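# Transfer 96-well plate from nest N1 to bench spot B1

## Task

Carry the 96-well plate out of plate nest N1 and set it on bench spot B1 with its long side running along the long side of the taped outline, fully inside the tape. Then open the gripper and pull the hand away from the plate.

## Robot and tools

Robot: two six-joint arms, left_arm and right_arm, each ending in a two-finger parallel gripper. Seen from behind the arms, nest N1 is on the left side of the table and bench spot B1 on the right. The arm bases sit at (0, +0.297, 0) for left_arm and (-0.028, -0.297, 0) for right_arm, in metres.

Scene frame: origin on the table top midway between the arms; +x points out over the table, +z up, and left_arm is on the +y side. The arm names do not match the left or right of any image. Each result has a state line listing every gripper's end_effector_position (metres) and end_effector_quat_wxyz in this frame. That point lies between the finger pads, roughly 1 cm short of the fingertips. The printed value can be a little wrong, worse when the arm is stretched far out.

Gripper axes: the fingers extend along the gripper's own +z and close along its y. Pose offsets in commands use these gripper axes, not the scene axes.

Command row: always 14 numbers, each between -1 and 1, even when only one arm should move. Order: left_arm dx, dy, dz, rx, ry, rz, opening, then right_arm's seven in that order. dx to rz are an offset in that gripper's own axes, counted from its measured pose at the start of the action (for the first action of a call, from the last pose a result reported). A value of 1.0 equals 0.6 m of travel or 180 degrees of turn; rx, ry, rz together form one rotation vector. Opening is absolute, not an offset: +1 is fully open (0.094 m), -1 closed. Optionally 12 more numbers from 0 to 1 may follow: stiffness scales for left_arm's six joints then right_arm's six, which stay in force until replaced.

execute_actions(actions): a list of actions, each a list of up to 15 rows; every row lasts one 1/30 s step, and a short list repeats its final row to fill 15 steps. All rows in an action are offsets from the same starting pose, not chained. An empty list just reports state and images.

move(target, speed, blocking): target is one 14-number row as above, offsets from the pose in the latest result that showed one. Each gripper follows a straight line toward its target, both finishing together, in 0.5 to 10 s; longer paths get cut off at 10 s. speed is the path's top speed in m/s, 0.002 to 0.5 (default 0.25); turning is capped at twice that in rad/s. The opening is sent when the move begins. Moves do not avoid obstacles or the other arm, and grippers lag, drift, and may overshoot speed near full stretch. With blocking=false you get a result after 0.5 s; then other moves and actions are refused until wait or stop reports the end. The result adds a move: line giving the ending (done, off_target, moving, held, fault) and limits (paced = target clipped; held = a safety check blocked steps, after which the arm may jump fast), plus each gripper's distance from its target.

wait(seconds): 0 to 10; lets time pass with the last commands held, returning early if a running move ends. stop(): brakes a running move; needs stopping room. zoom_image(camera, region): camera is cam_low, cam_left_wrist or cam_right_wrist; region is [x0, y0, x1, y1] in image pixels from the top-left, at most 504 by 504. Images: cam_low 672x504, wrist cameras 504x504. finished_scene(scene): ends the current scene, given its number; irreversible, so call only once the plate rests in B1 and the hand is away. read_manual only returns licence texts.

Controller behaviour: each step clips the commanded pose to within 70 mm and 16 degrees of the measured pose, so a big offset needs several actions; position wins over orientation when both cannot be met. Arms usually end a centimetre or more short, mostly low, and sag further under zero offsets; to hold height, send a correcting offset first and zeros afterward, raising the aim if it stays low. Very small commands of a few mm may do nothing. Hand target lines show where each arm is currently being driven; a pose unreachable line means the clearance check altered that arm's command. Joint limits (rad): waist ±2.880, shoulder 0 to 3.142, elbow 0 to 3.019, wrist pitch -1.693 to 1.571, wrist yaw ±1.571, wrist roll ±2.094.

Gripping: grip_measured is the finger opening on the command scale; the last Joint positions value is the opening in metres. To keep hold of the plate, command an opening about 0.03 below grip_measured; each gripper reads off by up to about 1 mm. Pad force is limited to roughly 50 to 62 N.

Cautions: a drop of a few millimetres when placing is fine, a long fall is not. Do not knock anything off the table, let the arms collide or press each other, slam, or push hard; faster and deeper contact hits harder. Holding loads heats motors: a MOTOR HOT line appears at 85 °C, and at 100 °C that arm goes limp (OVER-TEMPERATURE FAULT) and drops what it holds, so do not hang onto the plate longer than needed. Any FAULT line means that arm stopped.

Each tool is called after ">>>" in YAML: its name, and indented under it one key for each argument.

## Session

>>> execute_actions:
  actions: []

Scene clock: 0.00 s.
left_arm: end_effector_position=(+0.0973, +0.9924, +0.3858) grip_measured=+1.000 end_effector_quat_wxyz=(+0.053, -0.259, +0.936, +0.231) | right_arm: end_effector_position=(+0.2407, -0.3499, +0.1024) grip_measured=+1.000 end_effector_quat_wxyz=(+0.105, -0.157, +0.978, -0.092)
Joint positions: left_arm=[ 1.408  2.01   2.443 -1.533 -0.094  0.892  0.094] | right_arm=[-0.117  0.948  0.577 -0.946  0.118 -0.453  0.094]
Joint velocities: left_arm=[-0.005 -0.024 -0.022 -0.012 -0.022 -0.022  0.   ] | right_arm=[-0.015 -0.005  0.007 -0.007  0.022  0.051  0.   ]
Motor temperatures (°C, as the motors report them): left_arm=[21 23 26 20 23 22] | right_arm=[24 23 26 22 24 23]
Hand target (left_arm): +0.098, +0.996, +0.389; +0.056, -0.259, +0.935, +0.237
Hand target (right_arm): +0.248, -0.351, +0.109; +0.113, -0.157, +0.977, -0.094
Joint stiffness scale: left_arm=[1. 1. 1. 1. 1. 1.] | right_arm=[1. 1. 1. 1. 1. 1.]
camera_calibration (this result's frames):
cam_left_wrist: T_world_to_cam=[[0.515868, -0.750077, -0.413841, 0.859786], [-0.678443, -0.652671, 0.337246, 0.58859], [-0.523063, 0.106793, -0.845577, 0.394673], [0, 0, 0, 1]] pos_world=[0.162227, 0.986913, 0.491041]
cam_right_wrist: T_world_to_cam=[[0.276589, -0.937314, 0.211994, -0.410019], [-0.898055, -0.173589, 0.404183, 0.120337], [-0.342046, -0.302175, -0.889772, 0.195112], [0, 0, 0, 1]] pos_world=[0.288214, -0.304469, 0.211888]

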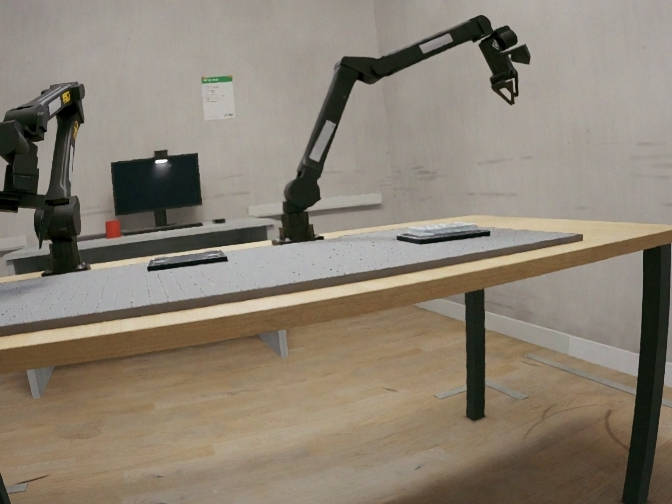

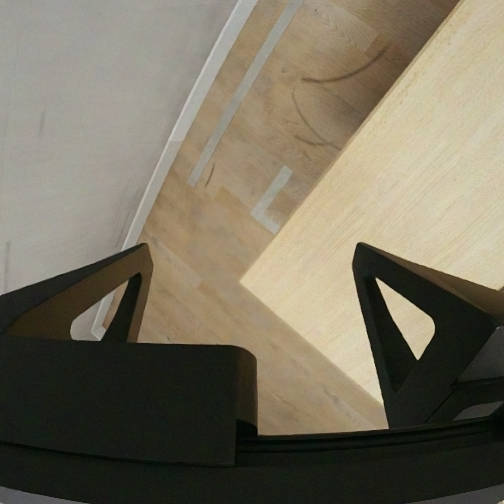

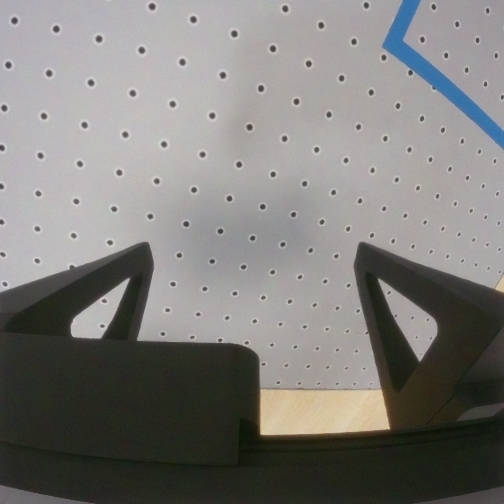

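>>> move:
  target: [0.048,-1,-0.12,0.156,-0.098,0.656,1,-0.165,-0.455,-0.143,0.007,0.103,0.597,1]
  speed: 0.35

Scene clock: 9.00 s.
left_arm: end_effector_position=(+0.3919, +0.4985, +0.2111) grip_measured=+1.000 end_effector_quat_wxyz=(+0.005, +0.705, +0.709, +0.021) | right_arm: end_effector_position=(+0.3835, -0.5525, +0.2500) grip_measured=+1.000 end_effector_quat_wxyz=(-0.007, +0.699, +0.715, -0.004)
Joint positions: left_arm=[ 0.473  1.474  1.323 -1.378 -0.003  2.04   0.094] | right_arm=[-0.551  1.615  1.589 -1.559  0.004  0.995  0.094]
Joint velocities: left_arm=[-0.005  0.005  0.002  0.002  0.051 -0.037  0.   ] | right_arm=[-0.015 -0.005 -0.002 -0.007 -0.051  0.051  0.   ]
Motor temperatures (°C, as the motors report them): left_arm=[21 25 30 20 23 22] | right_arm=[24 23 29 22 24 23]
Hand target (left_arm): +0.388, +0.497, +0.204; +0.000, +0.708, +0.706, +0.005
Hand target (right_arm): +0.392, -0.560, +0.257; -0.002, +0.706, +0.708, -0.001
Off the commanded pose (left_arm): 0.018 m, 2 deg.
Off the commanded pose (right_arm): 0.015 m, 2 deg.
Joint stiffness scale: left_arm=[1. 1. 1. 1. 1. 1.] | right_arm=[1. 1. 1. 1. 1. 1.]
move: off_target (left_arm, right_arm)
camera_calibration (this result's frames):
cam_left_wrist: T_world_to_cam=[[-0.998745, -0.0129872, -0.0483668, 0.413986], [-0.039552, 0.796966, 0.602728, -0.504042], [0.0307189, 0.603885, -0.796479, -0.0213383], [0, 0, 0, 1]] pos_world=[0.394187, 0.419966, 0.306828]
cam_right_wrist: T_world_to_cam=[[-0.999806, -0.0105375, 0.0166617, 0.379631], [0.0009809, 0.817525, 0.575893, 0.313664], [-0.0196898, 0.575797, -0.817356, 0.657457], [0, 0, 0, 1]] pos_world=[0.392195, -0.630989, 0.350415]

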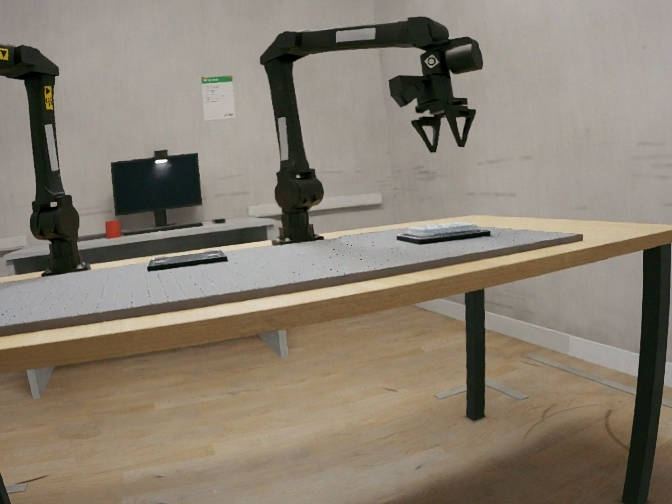

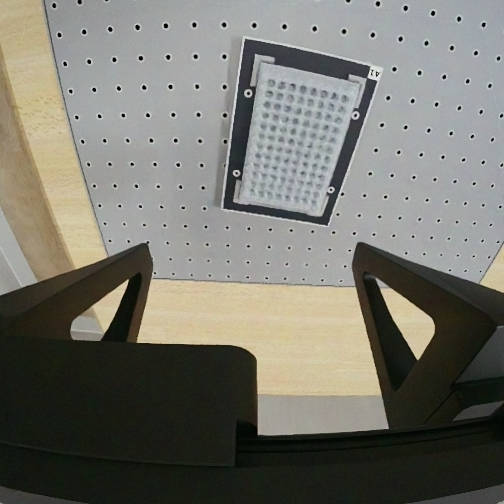

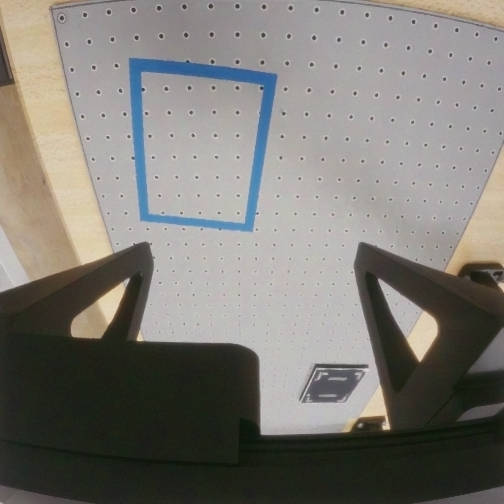

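>>> move:
  target: [-0.007,-0.06,0.17,0,0,-0.944,1,0,0,-0.01,0,0,-0.855,1]
  speed: 0.5

Scene clock: 18.37 s.
left_arm: end_effector_position=(+0.3633, +0.4907, +0.1127) grip_measured=+1.000 end_effector_quat_wxyz=(+0.020, -0.636, +0.772, -0.004) | right_arm: end_effector_position=(+0.3835, -0.5526, +0.2500) grip_measured=+1.000 end_effector_quat_wxyz=(-0.005, -0.533, +0.846, +0.005)
Joint positions: left_arm=[ 0.49   1.474  1.054 -1.109  0.001 -0.886  0.094] | right_arm=[-0.551  1.615  1.589 -1.559  0.005 -1.678  0.094]
Joint velocities: left_arm=[-0.005  0.005 -0.017  0.012  0.007 -0.007  0.   ] | right_arm=[-0.015 -0.015  0.002 -0.002  0.007 -0.051  0.   ]
Motor temperatures (°C, as the motors report them): left_arm=[21 26 31 20 23 22] | right_arm=[24 25 32 22 24 23]
Hand target (left_arm): +0.361, +0.496, +0.107; +0.021, -0.645, +0.764, -0.003
Hand target (right_arm): +0.384, -0.553, +0.256; -0.005, -0.539, +0.842, +0.005
Off the commanded pose (left_arm): 0.008 m, 1 deg.
Off the commanded pose (right_arm): 0.006 m, 1 deg.
Joint stiffness scale: left_arm=[1. 1. 1. 1. 1. 1.] | right_arm=[1. 1. 1. 1. 1. 1.]
move: done
camera_calibration (this result's frames):
cam_left_wrist: T_world_to_cam=[[0.982631, -0.184339, 0.0213226, -0.263015], [-0.163945, -0.808553, 0.565123, 0.39761], [-0.0869336, -0.558804, -0.824731, 0.522301], [0, 0, 0, 1]] pos_world=[0.369039, 0.564869, 0.211667]
cam_right_wrist: T_world_to_cam=[[0.896822, -0.442216, -0.0124284, -0.578966], [-0.355279, -0.736683, 0.575391, -0.408354], [-0.263603, -0.511608, -0.817784, 0.150266], [0, 0, 0, 1]] pos_world=[0.413761, -0.479979, 0.350653]

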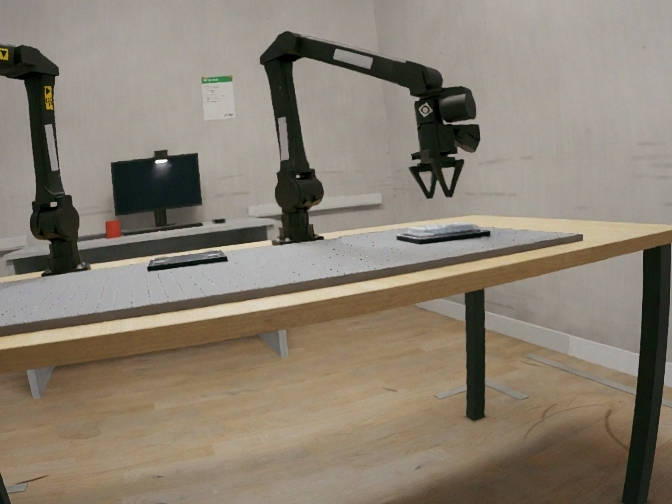

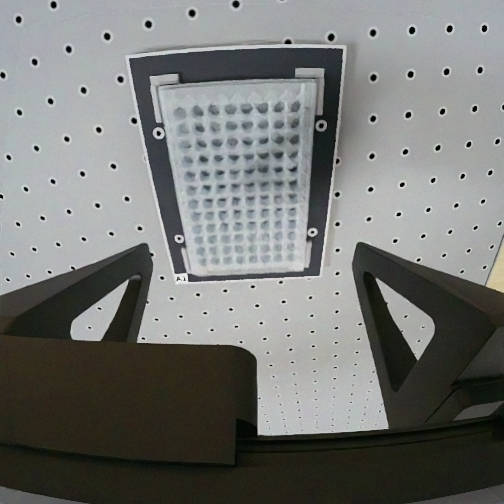

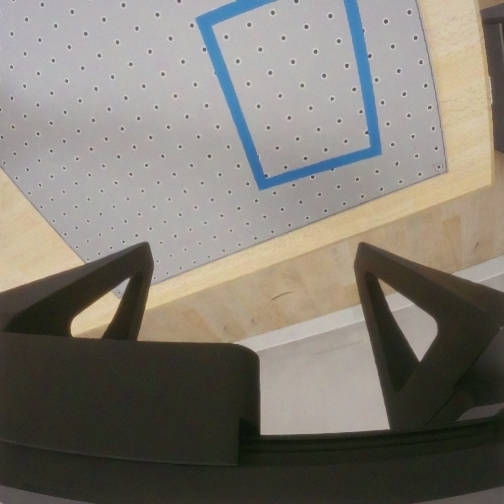

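>>> move:
  target: [-0.01,0.012,0.085,-0.01,0.008,-0.014,1,0,0,0,0,0,0,1]
  speed: 0.1

Scene clock: 22.47 s.
left_arm: end_effector_position=(+0.3609, +0.4938, +0.0659) grip_measured=+1.000 end_effector_quat_wxyz=(-0.000, -0.645, +0.764, -0.000) | right_arm: end_effector_position=(+0.3835, -0.5526, +0.2500) grip_measured=+1.000 end_effector_quat_wxyz=(-0.005, -0.534, +0.846, +0.005)
Joint positions: left_arm=[ 0.499  1.558  1.012 -1.026  0.001 -0.9    0.094] | right_arm=[-0.551  1.615  1.589 -1.559  0.005 -1.68   0.094]
Joint velocities: left_arm=[-0.015 -0.005  0.017 -0.007  0.037  0.022  0.   ] | right_arm=[-0.005 -0.015 -0.012  0.007  0.037 -0.007  0.   ]
Motor temperatures (°C, as the motors report them): left_arm=[21 26 31 20 23 22] | right_arm=[24 25 32 22 24 23]
Hand target (left_arm): +0.360, +0.499, +0.061; +0.001, -0.653, +0.758, -0.001
Hand target (right_arm): +0.383, -0.553, +0.250; -0.005, -0.533, +0.846, +0.005
Off the commanded pose (left_arm): 0.007 m, 1 deg.
Off the commanded pose (right_arm): 0.000 m, 0 deg.
Joint stiffness scale: left_arm=[1. 1. 1. 1. 1. 1.] | right_arm=[1. 1. 1. 1. 1. 1.]
move: done
camera_calibration (this result's frames):
cam_left_wrist: T_world_to_cam=[[0.986767, -0.161703, -0.0119828, -0.269537], [-0.123963, -0.799973, 0.587092, 0.406061], [-0.10452, -0.577837, -0.809432, 0.500046], [0, 0, 0, 1]] pos_world=[0.368572, 0.570198, 0.163128]
cam_right_wrist: T_world_to_cam=[[0.897664, -0.440505, -0.0124347, -0.578342], [-0.353877, -0.737375, 0.575368, -0.409269], [-0.262621, -0.512087, -0.8178, 0.149629], [0, 0, 0, 1]] pos_world=[0.413622, -0.479924, 0.350655]

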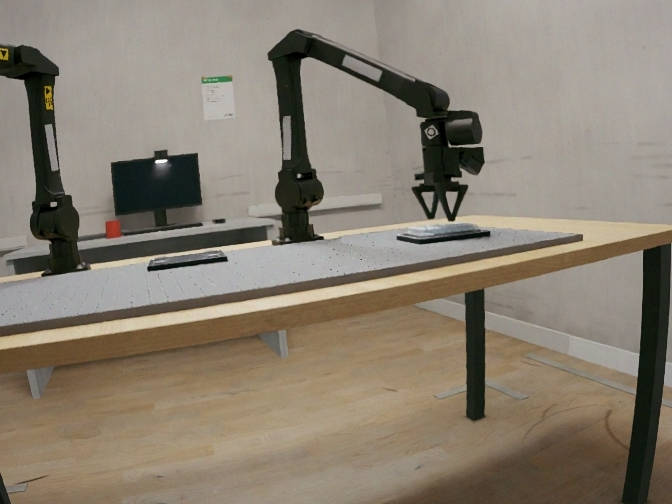

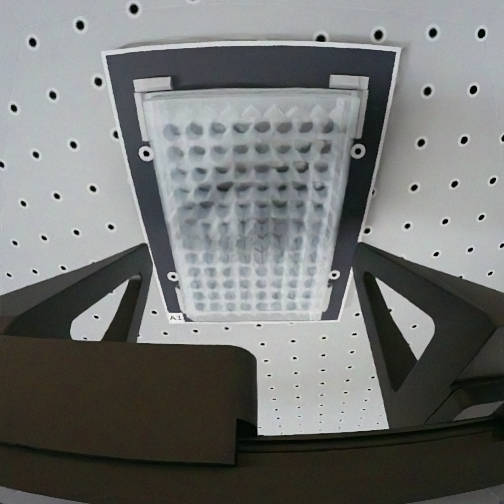

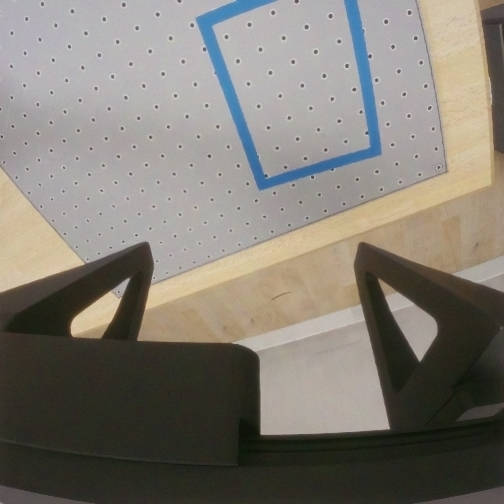

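>>> move:
  target: [0,0.002,0.05,0,0,-0.006,1,0,0,0,0,0,0,1]
  speed: 0.05

>>> move:
  target: [0,0,0,0,0,0,0.71,0,0,0,0,0,0,1]

>>> zoom_image:
  camera: "cam_low"
  region: [380,165,500,255]

Scene clock: 26.27 s.
left_arm: end_effector_position=(+0.3604, +0.4936, +0.0432) grip_measured=+1.000 end_effector_quat_wxyz=(+0.002, -0.648, +0.761, -0.001) | right_arm: end_effector_position=(+0.3835, -0.5526, +0.2500) grip_measured=+1.000 end_effector_quat_wxyz=(-0.005, -0.534, +0.846, +0.005)
Joint positions: left_arm=[ 0.499  1.588  0.978 -0.956  0.001 -0.909  0.094] | right_arm=[-0.551  1.615  1.589 -1.559  0.005 -1.68   0.094]
Joint velocities: left_arm=[ 0.015  0.005 -0.012 -0.007  0.022 -0.11   0.   ] | right_arm=[-0.005 -0.005  0.012  0.002  0.007 -0.051  0.   ]
Motor temperatures (°C, as the motors report them): left_arm=[21 26 31 20 23 22] | right_arm=[24 25 32 22 24 23]
Hand target (left_arm): +0.360, +0.494, +0.036; -0.001, -0.652, +0.758, -0.000
Hand target (right_arm): +0.383, -0.553, +0.250; -0.005, -0.534, +0.846, +0.005
Off the commanded pose (left_arm): 0.007 m, 1 deg.
Off the commanded pose (right_arm): 0.000 m, 0 deg.
Joint stiffness scale: left_arm=[1. 1. 1. 1. 1. 1.] | right_arm=[1. 1. 1. 1. 1. 1.]
move: done
camera_calibration (this result's frames):
cam_left_wrist: T_world_to_cam=[[0.988252, -0.152637, -0.00775662, -0.274541], [-0.119372, -0.80258, 0.584479, 0.418858], [-0.0954381, -0.576686, -0.811372, 0.477679], [0, 0, 0, 1]] pos_world=[0.366904, 0.569733, 0.140632]
cam_right_wrist: T_world_to_cam=[[0.897664, -0.440505, -0.0124347, -0.578342], [-0.353877, -0.737375, 0.575368, -0.409269], [-0.262621, -0.512087, -0.8178, 0.149629], [0, 0, 0, 1]] pos_world=[0.413622, -0.479924, 0.350655]

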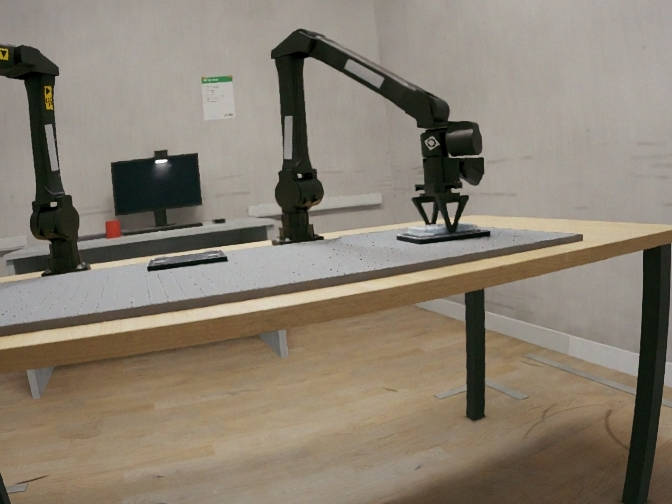

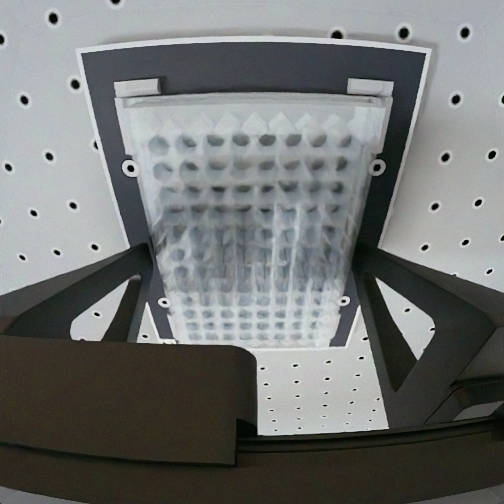

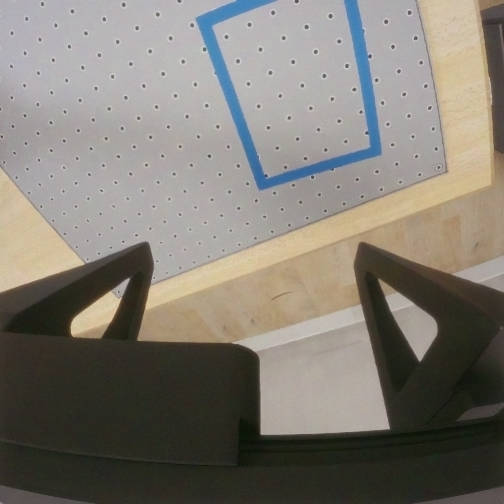

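Scene clock: 26.77 s.
left_arm: end_effector_position=(+0.3605, +0.4933, +0.0432) grip_measured=+0.741 end_effector_quat_wxyz=(+0.002, -0.648, +0.761, -0.002) | right_arm: end_effector_position=(+0.3835, -0.5526, +0.2500) grip_measured=+1.000 end_effector_quat_wxyz=(-0.005, -0.534, +0.846, +0.005)
Joint positions: left_arm=[ 0.499  1.588  0.978 -0.956  0.002 -0.909  0.082] | right_arm=[-0.551  1.615  1.589 -1.559  0.005 -1.68   0.094]
Joint velocities: left_arm=[-0.015  0.005  0.012 -0.007 -0.051 -0.022 -0.001] | right_arm=[-0.005 -0.034 -0.012  0.012  0.066 -0.007  0.   ]
Motor temperatures (°C, as the motors report them): left_arm=[21 26 31 20 23 22] | right_arm=[24 25 32 22 24 23]
Hand target (left_arm): +0.360, +0.494, +0.043; +0.002, -0.648, +0.761, -0.001
Hand target (right_arm): +0.383, -0.553, +0.250; -0.005, -0.534, +0.846, +0.005
Off the commanded pose (left_arm): 0.000 m, 0 deg.
Off the commanded pose (right_arm): 0.000 m, 0 deg.
Joint stiffness scale: left_arm=[1. 1. 1. 1. 1. 1.] | right_arm=[1. 1. 1. 1. 1. 1.]
move: done
camera_calibration (this result's frames):
cam_left_wrist: T_world_to_cam=[[0.988256, -0.152653, -0.00682736, -0.274734], [-0.119807, -0.801797, 0.585464, 0.418416], [-0.0948471, -0.577771, -0.810669, 0.47785], [0, 0, 0, 1]] pos_world=[0.366959, 0.569633, 0.140535]
cam_right_wrist: T_world_to_cam=[[0.897664, -0.440505, -0.0124347, -0.578342], [-0.353877, -0.737375, 0.575368, -0.409269], [-0.262621, -0.512087, -0.8178, 0.149629], [0, 0, 0, 1]] pos_world=[0.413622, -0.479924, 0.350655]

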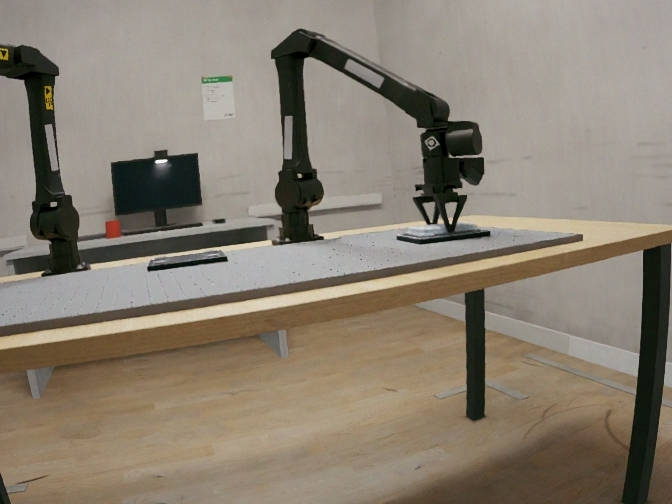

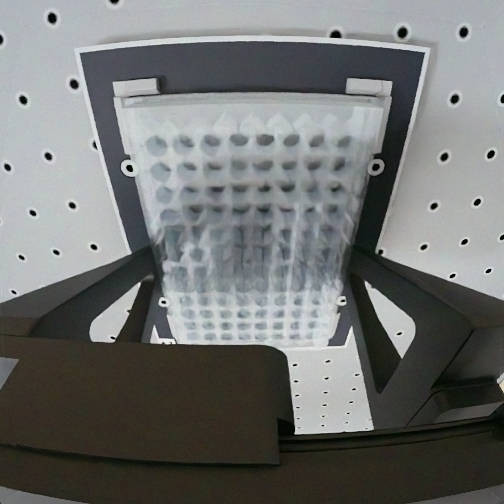

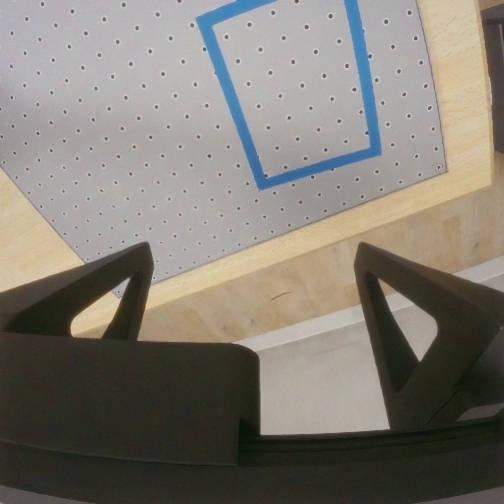

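Region (380, 165, 500, 255) of cam_low's 672x504 image, scaled by 4.200, with more detail than that image has; it fills the top 378 rows of this view, and the rest is white.

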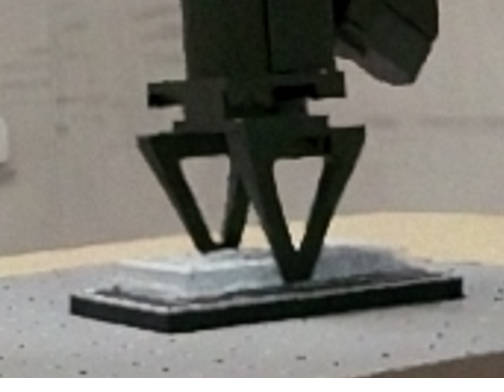

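>>> move:
  target: [-0.012,-0.015,-0.11,0.008,-0.006,0,0.71,0,0,0,0,0,0,1]
  speed: 0.08

>>> move:
  target: [0.785,-0.27,0,0,0,0.088,0.71,0,0,0,0,0,0,1]

Scene clock: 30.57 s.
left_arm: end_effector_position=(+0.3574, +0.4913, +0.0944) grip_measured=+0.741 end_effector_quat_wxyz=(+0.003, -0.648, +0.761, -0.002) | right_arm: end_effector_position=(+0.3835, -0.5526, +0.2500) grip_measured=+1.000 end_effector_quat_wxyz=(-0.005, -0.534, +0.846, +0.005)
Joint positions: left_arm=[ 0.499  1.505  1.036 -1.096  0.004 -0.909  0.082] | right_arm=[-0.551  1.615  1.589 -1.559  0.005 -1.68   0.094]
Joint velocities: left_arm=[-0.015  0.005  0.002  0.002 -0.007  0.007  0.001] | right_arm=[-0.015  0.005  0.007 -0.007 -0.022 -0.11   0.   ]
Motor temperatures (°C, as the motors report them): left_arm=[21 26 31 20 23 22] | right_arm=[24 26 32 22 24 23]
Hand target (left_arm): +0.369, +0.499, +0.110; +0.018, -0.648, +0.761, -0.005
Hand target (right_arm): +0.383, -0.553, +0.250; -0.005, -0.534, +0.846, +0.005
Off the commanded pose (left_arm): 0.021 m, 2 deg.
Off the commanded pose (right_arm): 0.000 m, 0 deg.
Joint stiffness scale: left_arm=[1. 1. 1. 1. 1. 1.] | right_arm=[1. 1. 1. 1. 1. 1.]
move: off_target (left_arm)
camera_calibration (this result's frames):
cam_left_wrist: T_world_to_cam=[[0.988325, -0.152288, -0.00468755, -0.272014], [-0.12072, -0.801486, 0.585701, 0.386646], [-0.092952, -0.578298, -0.810513, 0.51741], [0, 0, 0, 1]] pos_world=[0.363608, 0.567684, 0.191634]
cam_right_wrist: T_world_to_cam=[[0.897664, -0.440505, -0.0124347, -0.578342], [-0.353877, -0.737375, 0.575368, -0.409269], [-0.262621, -0.512087, -0.8178, 0.149629], [0, 0, 0, 1]] pos_world=[0.413622, -0.479924, 0.350655]

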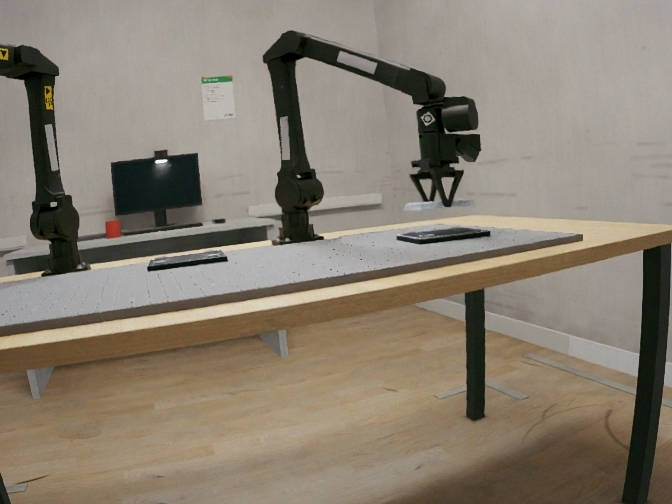

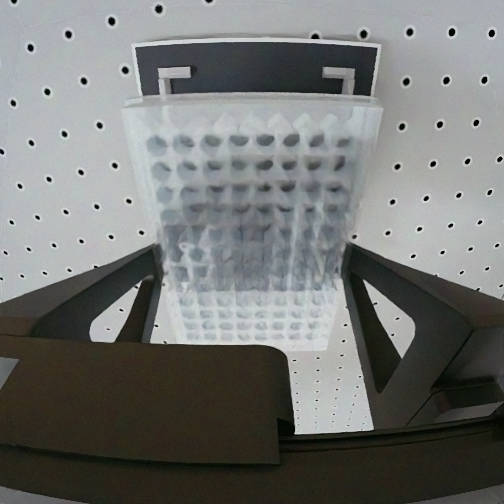

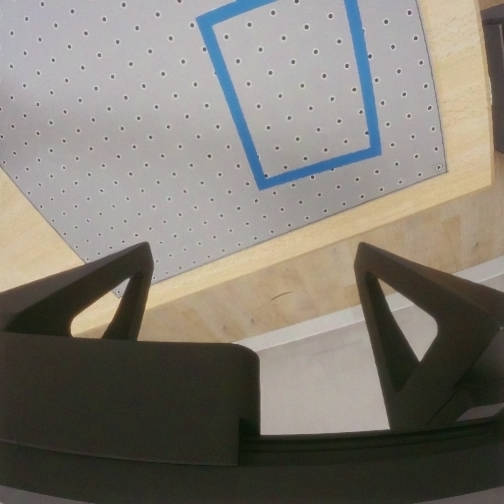

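Scene clock: 33.03 s.
left_arm: end_effector_position=(+0.4371, +0.0050, +0.0904) grip_measured=+0.741 end_effector_quat_wxyz=(+0.003, -0.531, +0.847, +0.003) | right_arm: end_effector_position=(+0.3835, -0.5526, +0.2500) grip_measured=+1.000 end_effector_quat_wxyz=(-0.005, -0.534, +0.846, +0.005)
Joint positions: left_arm=[-0.593  1.799  1.402 -1.177 -0.009 -1.711  0.082] | right_arm=[-0.551  1.615  1.589 -1.559  0.005 -1.68   0.094]
Joint velocities: left_arm=[-0.005  0.015 -0.007  0.012 -0.007 -0.007  0.   ] | right_arm=[-0.005 -0.005  0.007 -0.002  0.066  0.022  0.   ]
Motor temperatures (°C, as the motors report them): left_arm=[21 26 32 20 23 22] | right_arm=[24 26 32 22 24 23]
Hand target (left_arm): +0.449, -0.000, +0.098; +0.007, -0.537, +0.843, -0.003
Hand target (right_arm): +0.383, -0.553, +0.250; -0.005, -0.534, +0.846, +0.005
Off the commanded pose (left_arm): 0.008 m, 1 deg.
Off the commanded pose (right_arm): 0.000 m, 0 deg.
Joint stiffness scale: left_arm=[1. 1. 1. 1. 1. 1.] | right_arm=[1. 1. 1. 1. 1. 1.]
move: done
camera_calibration (this result's frames):
cam_left_wrist: T_world_to_cam=[[0.903194, -0.429031, -0.0131591, -0.385511], [-0.342998, -0.739829, 0.578797, 0.106262], [-0.258057, -0.518252, -0.815366, 0.312717], [0, 0, 0, 1]] pos_world=[0.465338, 0.0752863, 0.188402]
cam_right_wrist: T_world_to_cam=[[0.897664, -0.440505, -0.0124347, -0.578342], [-0.353877, -0.737375, 0.575368, -0.409269], [-0.262621, -0.512087, -0.8178, 0.149629], [0, 0, 0, 1]] pos_world=[0.413622, -0.479924, 0.350655]

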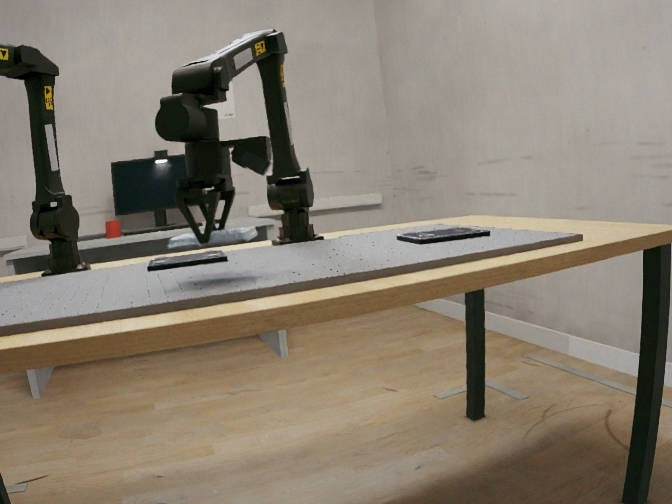

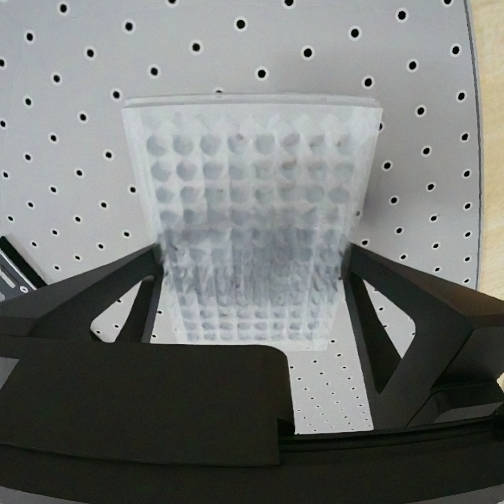

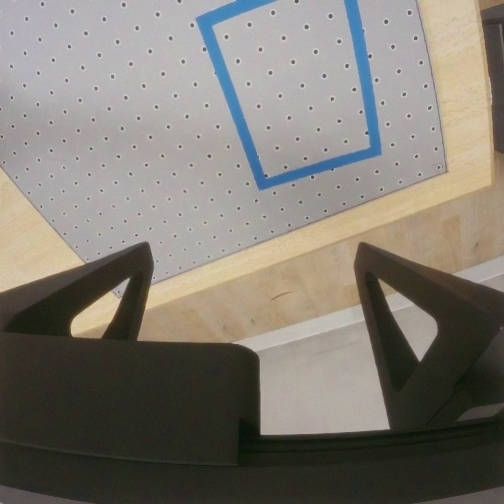

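>>> move:
  target: [0,0,0.098,0,0.003,0,0.71,0,0,0,0,0,0,1]
  speed: 0.05

>>> zoom_image:
  camera: "cam_low"
  region: [140,190,300,310]

Scene clock: 38.53 s.
left_arm: end_effector_position=(+0.4367, +0.0038, +0.0421) grip_measured=+0.741 end_effector_quat_wxyz=(+0.002, -0.532, +0.847, -0.003) | right_arm: end_effector_position=(+0.3835, -0.5526, +0.2500) grip_measured=+1.000 end_effector_quat_wxyz=(-0.005, -0.534, +0.846, +0.005)
Joint positions: left_arm=[-0.593  1.85   1.336 -1.05  -0.002 -1.713  0.082] | right_arm=[-0.551  1.615  1.589 -1.559  0.005 -1.68   0.094]
Joint velocities: left_arm=[-0.015 -0.005 -0.012 -0.002 -0.081  0.037 -0.001] | right_arm=[-0.005  0.005 -0.022 -0.012  0.007  0.051  0.   ]
Motor temperatures (°C, as the motors report them): left_arm=[21 27 33 20 23 22] | right_arm=[24 26 32 22 24 23]
Hand target (left_arm): +0.437, +0.005, +0.031; -0.001, -0.531, +0.847, +0.001
Hand target (right_arm): +0.383, -0.553, +0.250; -0.005, -0.534, +0.846, +0.005
Off the commanded pose (left_arm): 0.011 m, 1 deg.
Off the commanded pose (right_arm): 0.000 m, 0 deg.
Joint stiffness scale: left_arm=[1. 1. 1. 1. 1. 1.] | right_arm=[1. 1. 1. 1. 1. 1.]
move: off_target (left_arm)
camera_calibration (this result's frames):
cam_left_wrist: T_world_to_cam=[[0.904202, -0.427078, -0.00478642, -0.387166], [-0.343588, -0.734005, 0.585818, 0.133115], [-0.253703, -0.528054, -0.810428, 0.270501], [0, 0, 0, 1]] pos_world=[0.46444, 0.0751961, 0.139387]
cam_right_wrist: T_world_to_cam=[[0.897664, -0.440505, -0.0124347, -0.578342], [-0.353877, -0.737375, 0.575368, -0.409269], [-0.262621, -0.512087, -0.8178, 0.149629], [0, 0, 0, 1]] pos_world=[0.413622, -0.479924, 0.350655]

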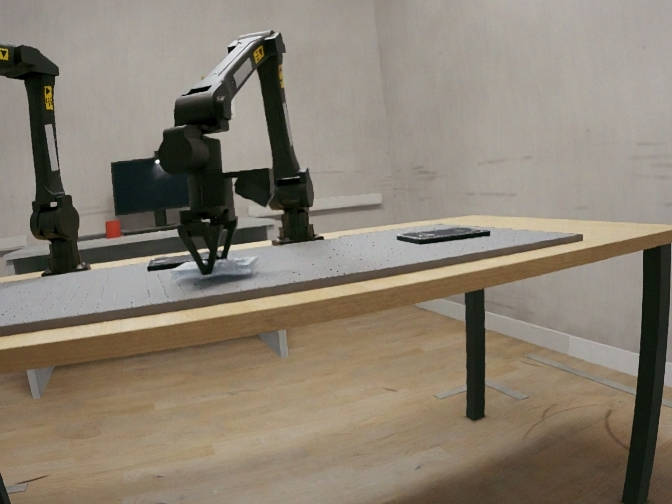

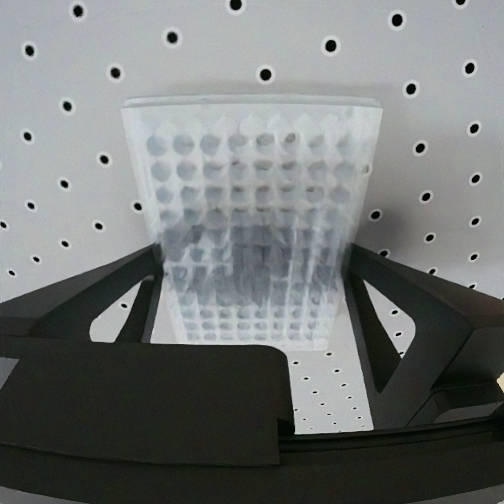

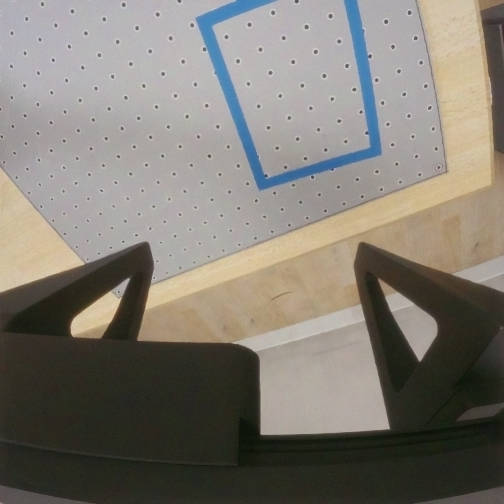

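Region (140, 190, 300, 310) of cam_low's 672x504 image, scaled by 3.150, with more detail than that image has; it fills the top 378 rows of this view, and the rest is white.

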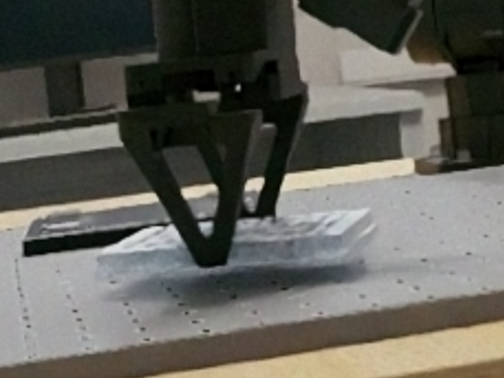

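>>> move:
  target: [0,0,0.033,-0.003,0,0,0.71,0,0,0,0,0,0,1]
  speed: 0.03

>>> zoom_image:
  camera: "cam_low"
  region: [140,190,300,310]

Scene clock: 41.97 s.
left_arm: end_effector_position=(+0.4374, +0.0033, +0.0336) grip_measured=+0.741 end_effector_quat_wxyz=(+0.002, -0.532, +0.847, -0.003) | right_arm: end_effector_position=(+0.3835, -0.5526, +0.2500) grip_measured=+1.000 end_effector_quat_wxyz=(-0.005, -0.534, +0.846, +0.005)
Joint positions: left_arm=[-0.593  1.863  1.33  -1.03  -0.002 -1.713  0.082] | right_arm=[-0.551  1.615  1.589 -1.559  0.005 -1.68   0.094]
Joint velocities: left_arm=[-0.024 -0.005 -0.027 -0.012  0.066 -0.037 -0.001] | right_arm=[-0.005  0.005  0.012 -0.012  0.066  0.022  0.   ]
Motor temperatures (°C, as the motors report them): left_arm=[21 27 32 20 23 22] | right_arm=[24 26 32 22 24 23]
Hand target (left_arm): +0.437, +0.004, +0.022; -0.000, -0.532, +0.847, +0.001
Hand target (right_arm): +0.383, -0.553, +0.250; -0.005, -0.534, +0.846, +0.005
Off the commanded pose (left_arm): 0.011 m, 1 deg.
Off the commanded pose (right_arm): 0.000 m, 0 deg.
Joint stiffness scale: left_arm=[1. 1. 1. 1. 1. 1.] | right_arm=[1. 1. 1. 1. 1. 1.]
move: off_target (left_arm)
camera_calibration (this result's frames):
cam_left_wrist: T_world_to_cam=[[0.904204, -0.427079, -0.00440919, -0.387995], [-0.343774, -0.733881, 0.585865, 0.138062], [-0.253447, -0.528226, -0.810396, 0.263455], [0, 0, 0, 1]] pos_world=[0.465061, 0.0747801, 0.130907]
cam_right_wrist: T_world_to_cam=[[0.897664, -0.440505, -0.0124347, -0.578342], [-0.353877, -0.737375, 0.575368, -0.409269], [-0.262621, -0.512087, -0.8178, 0.149629], [0, 0, 0, 1]] pos_world=[0.413622, -0.479924, 0.350655]

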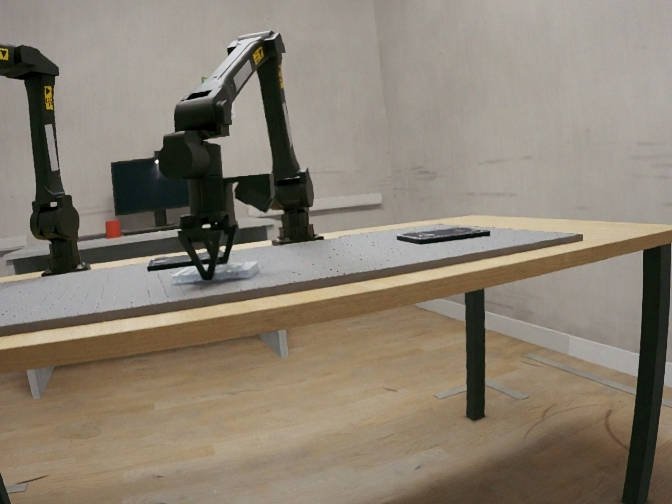

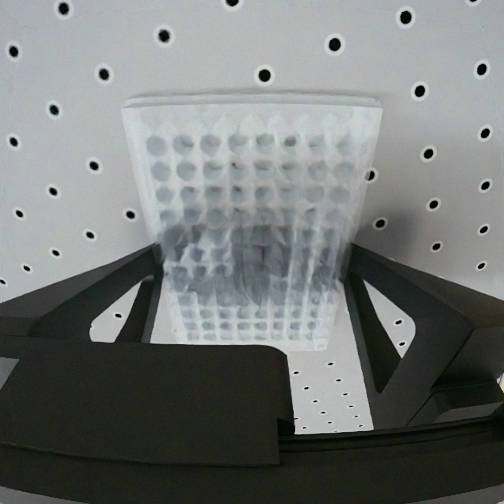

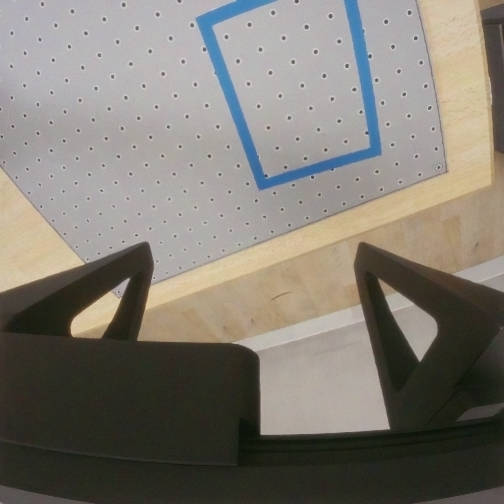

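Region (140, 190, 300, 310) of cam_low's 672x504 image, scaled by 3.150, with more detail than that image has; it fills the top 378 rows of this view, and the rest is white.

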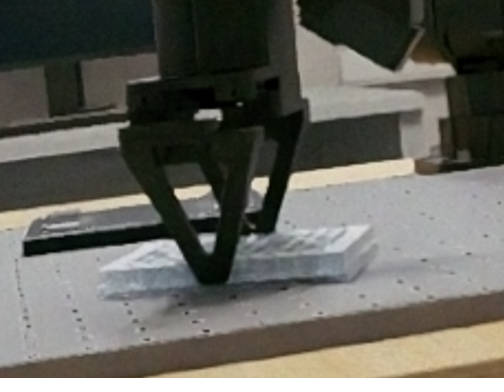

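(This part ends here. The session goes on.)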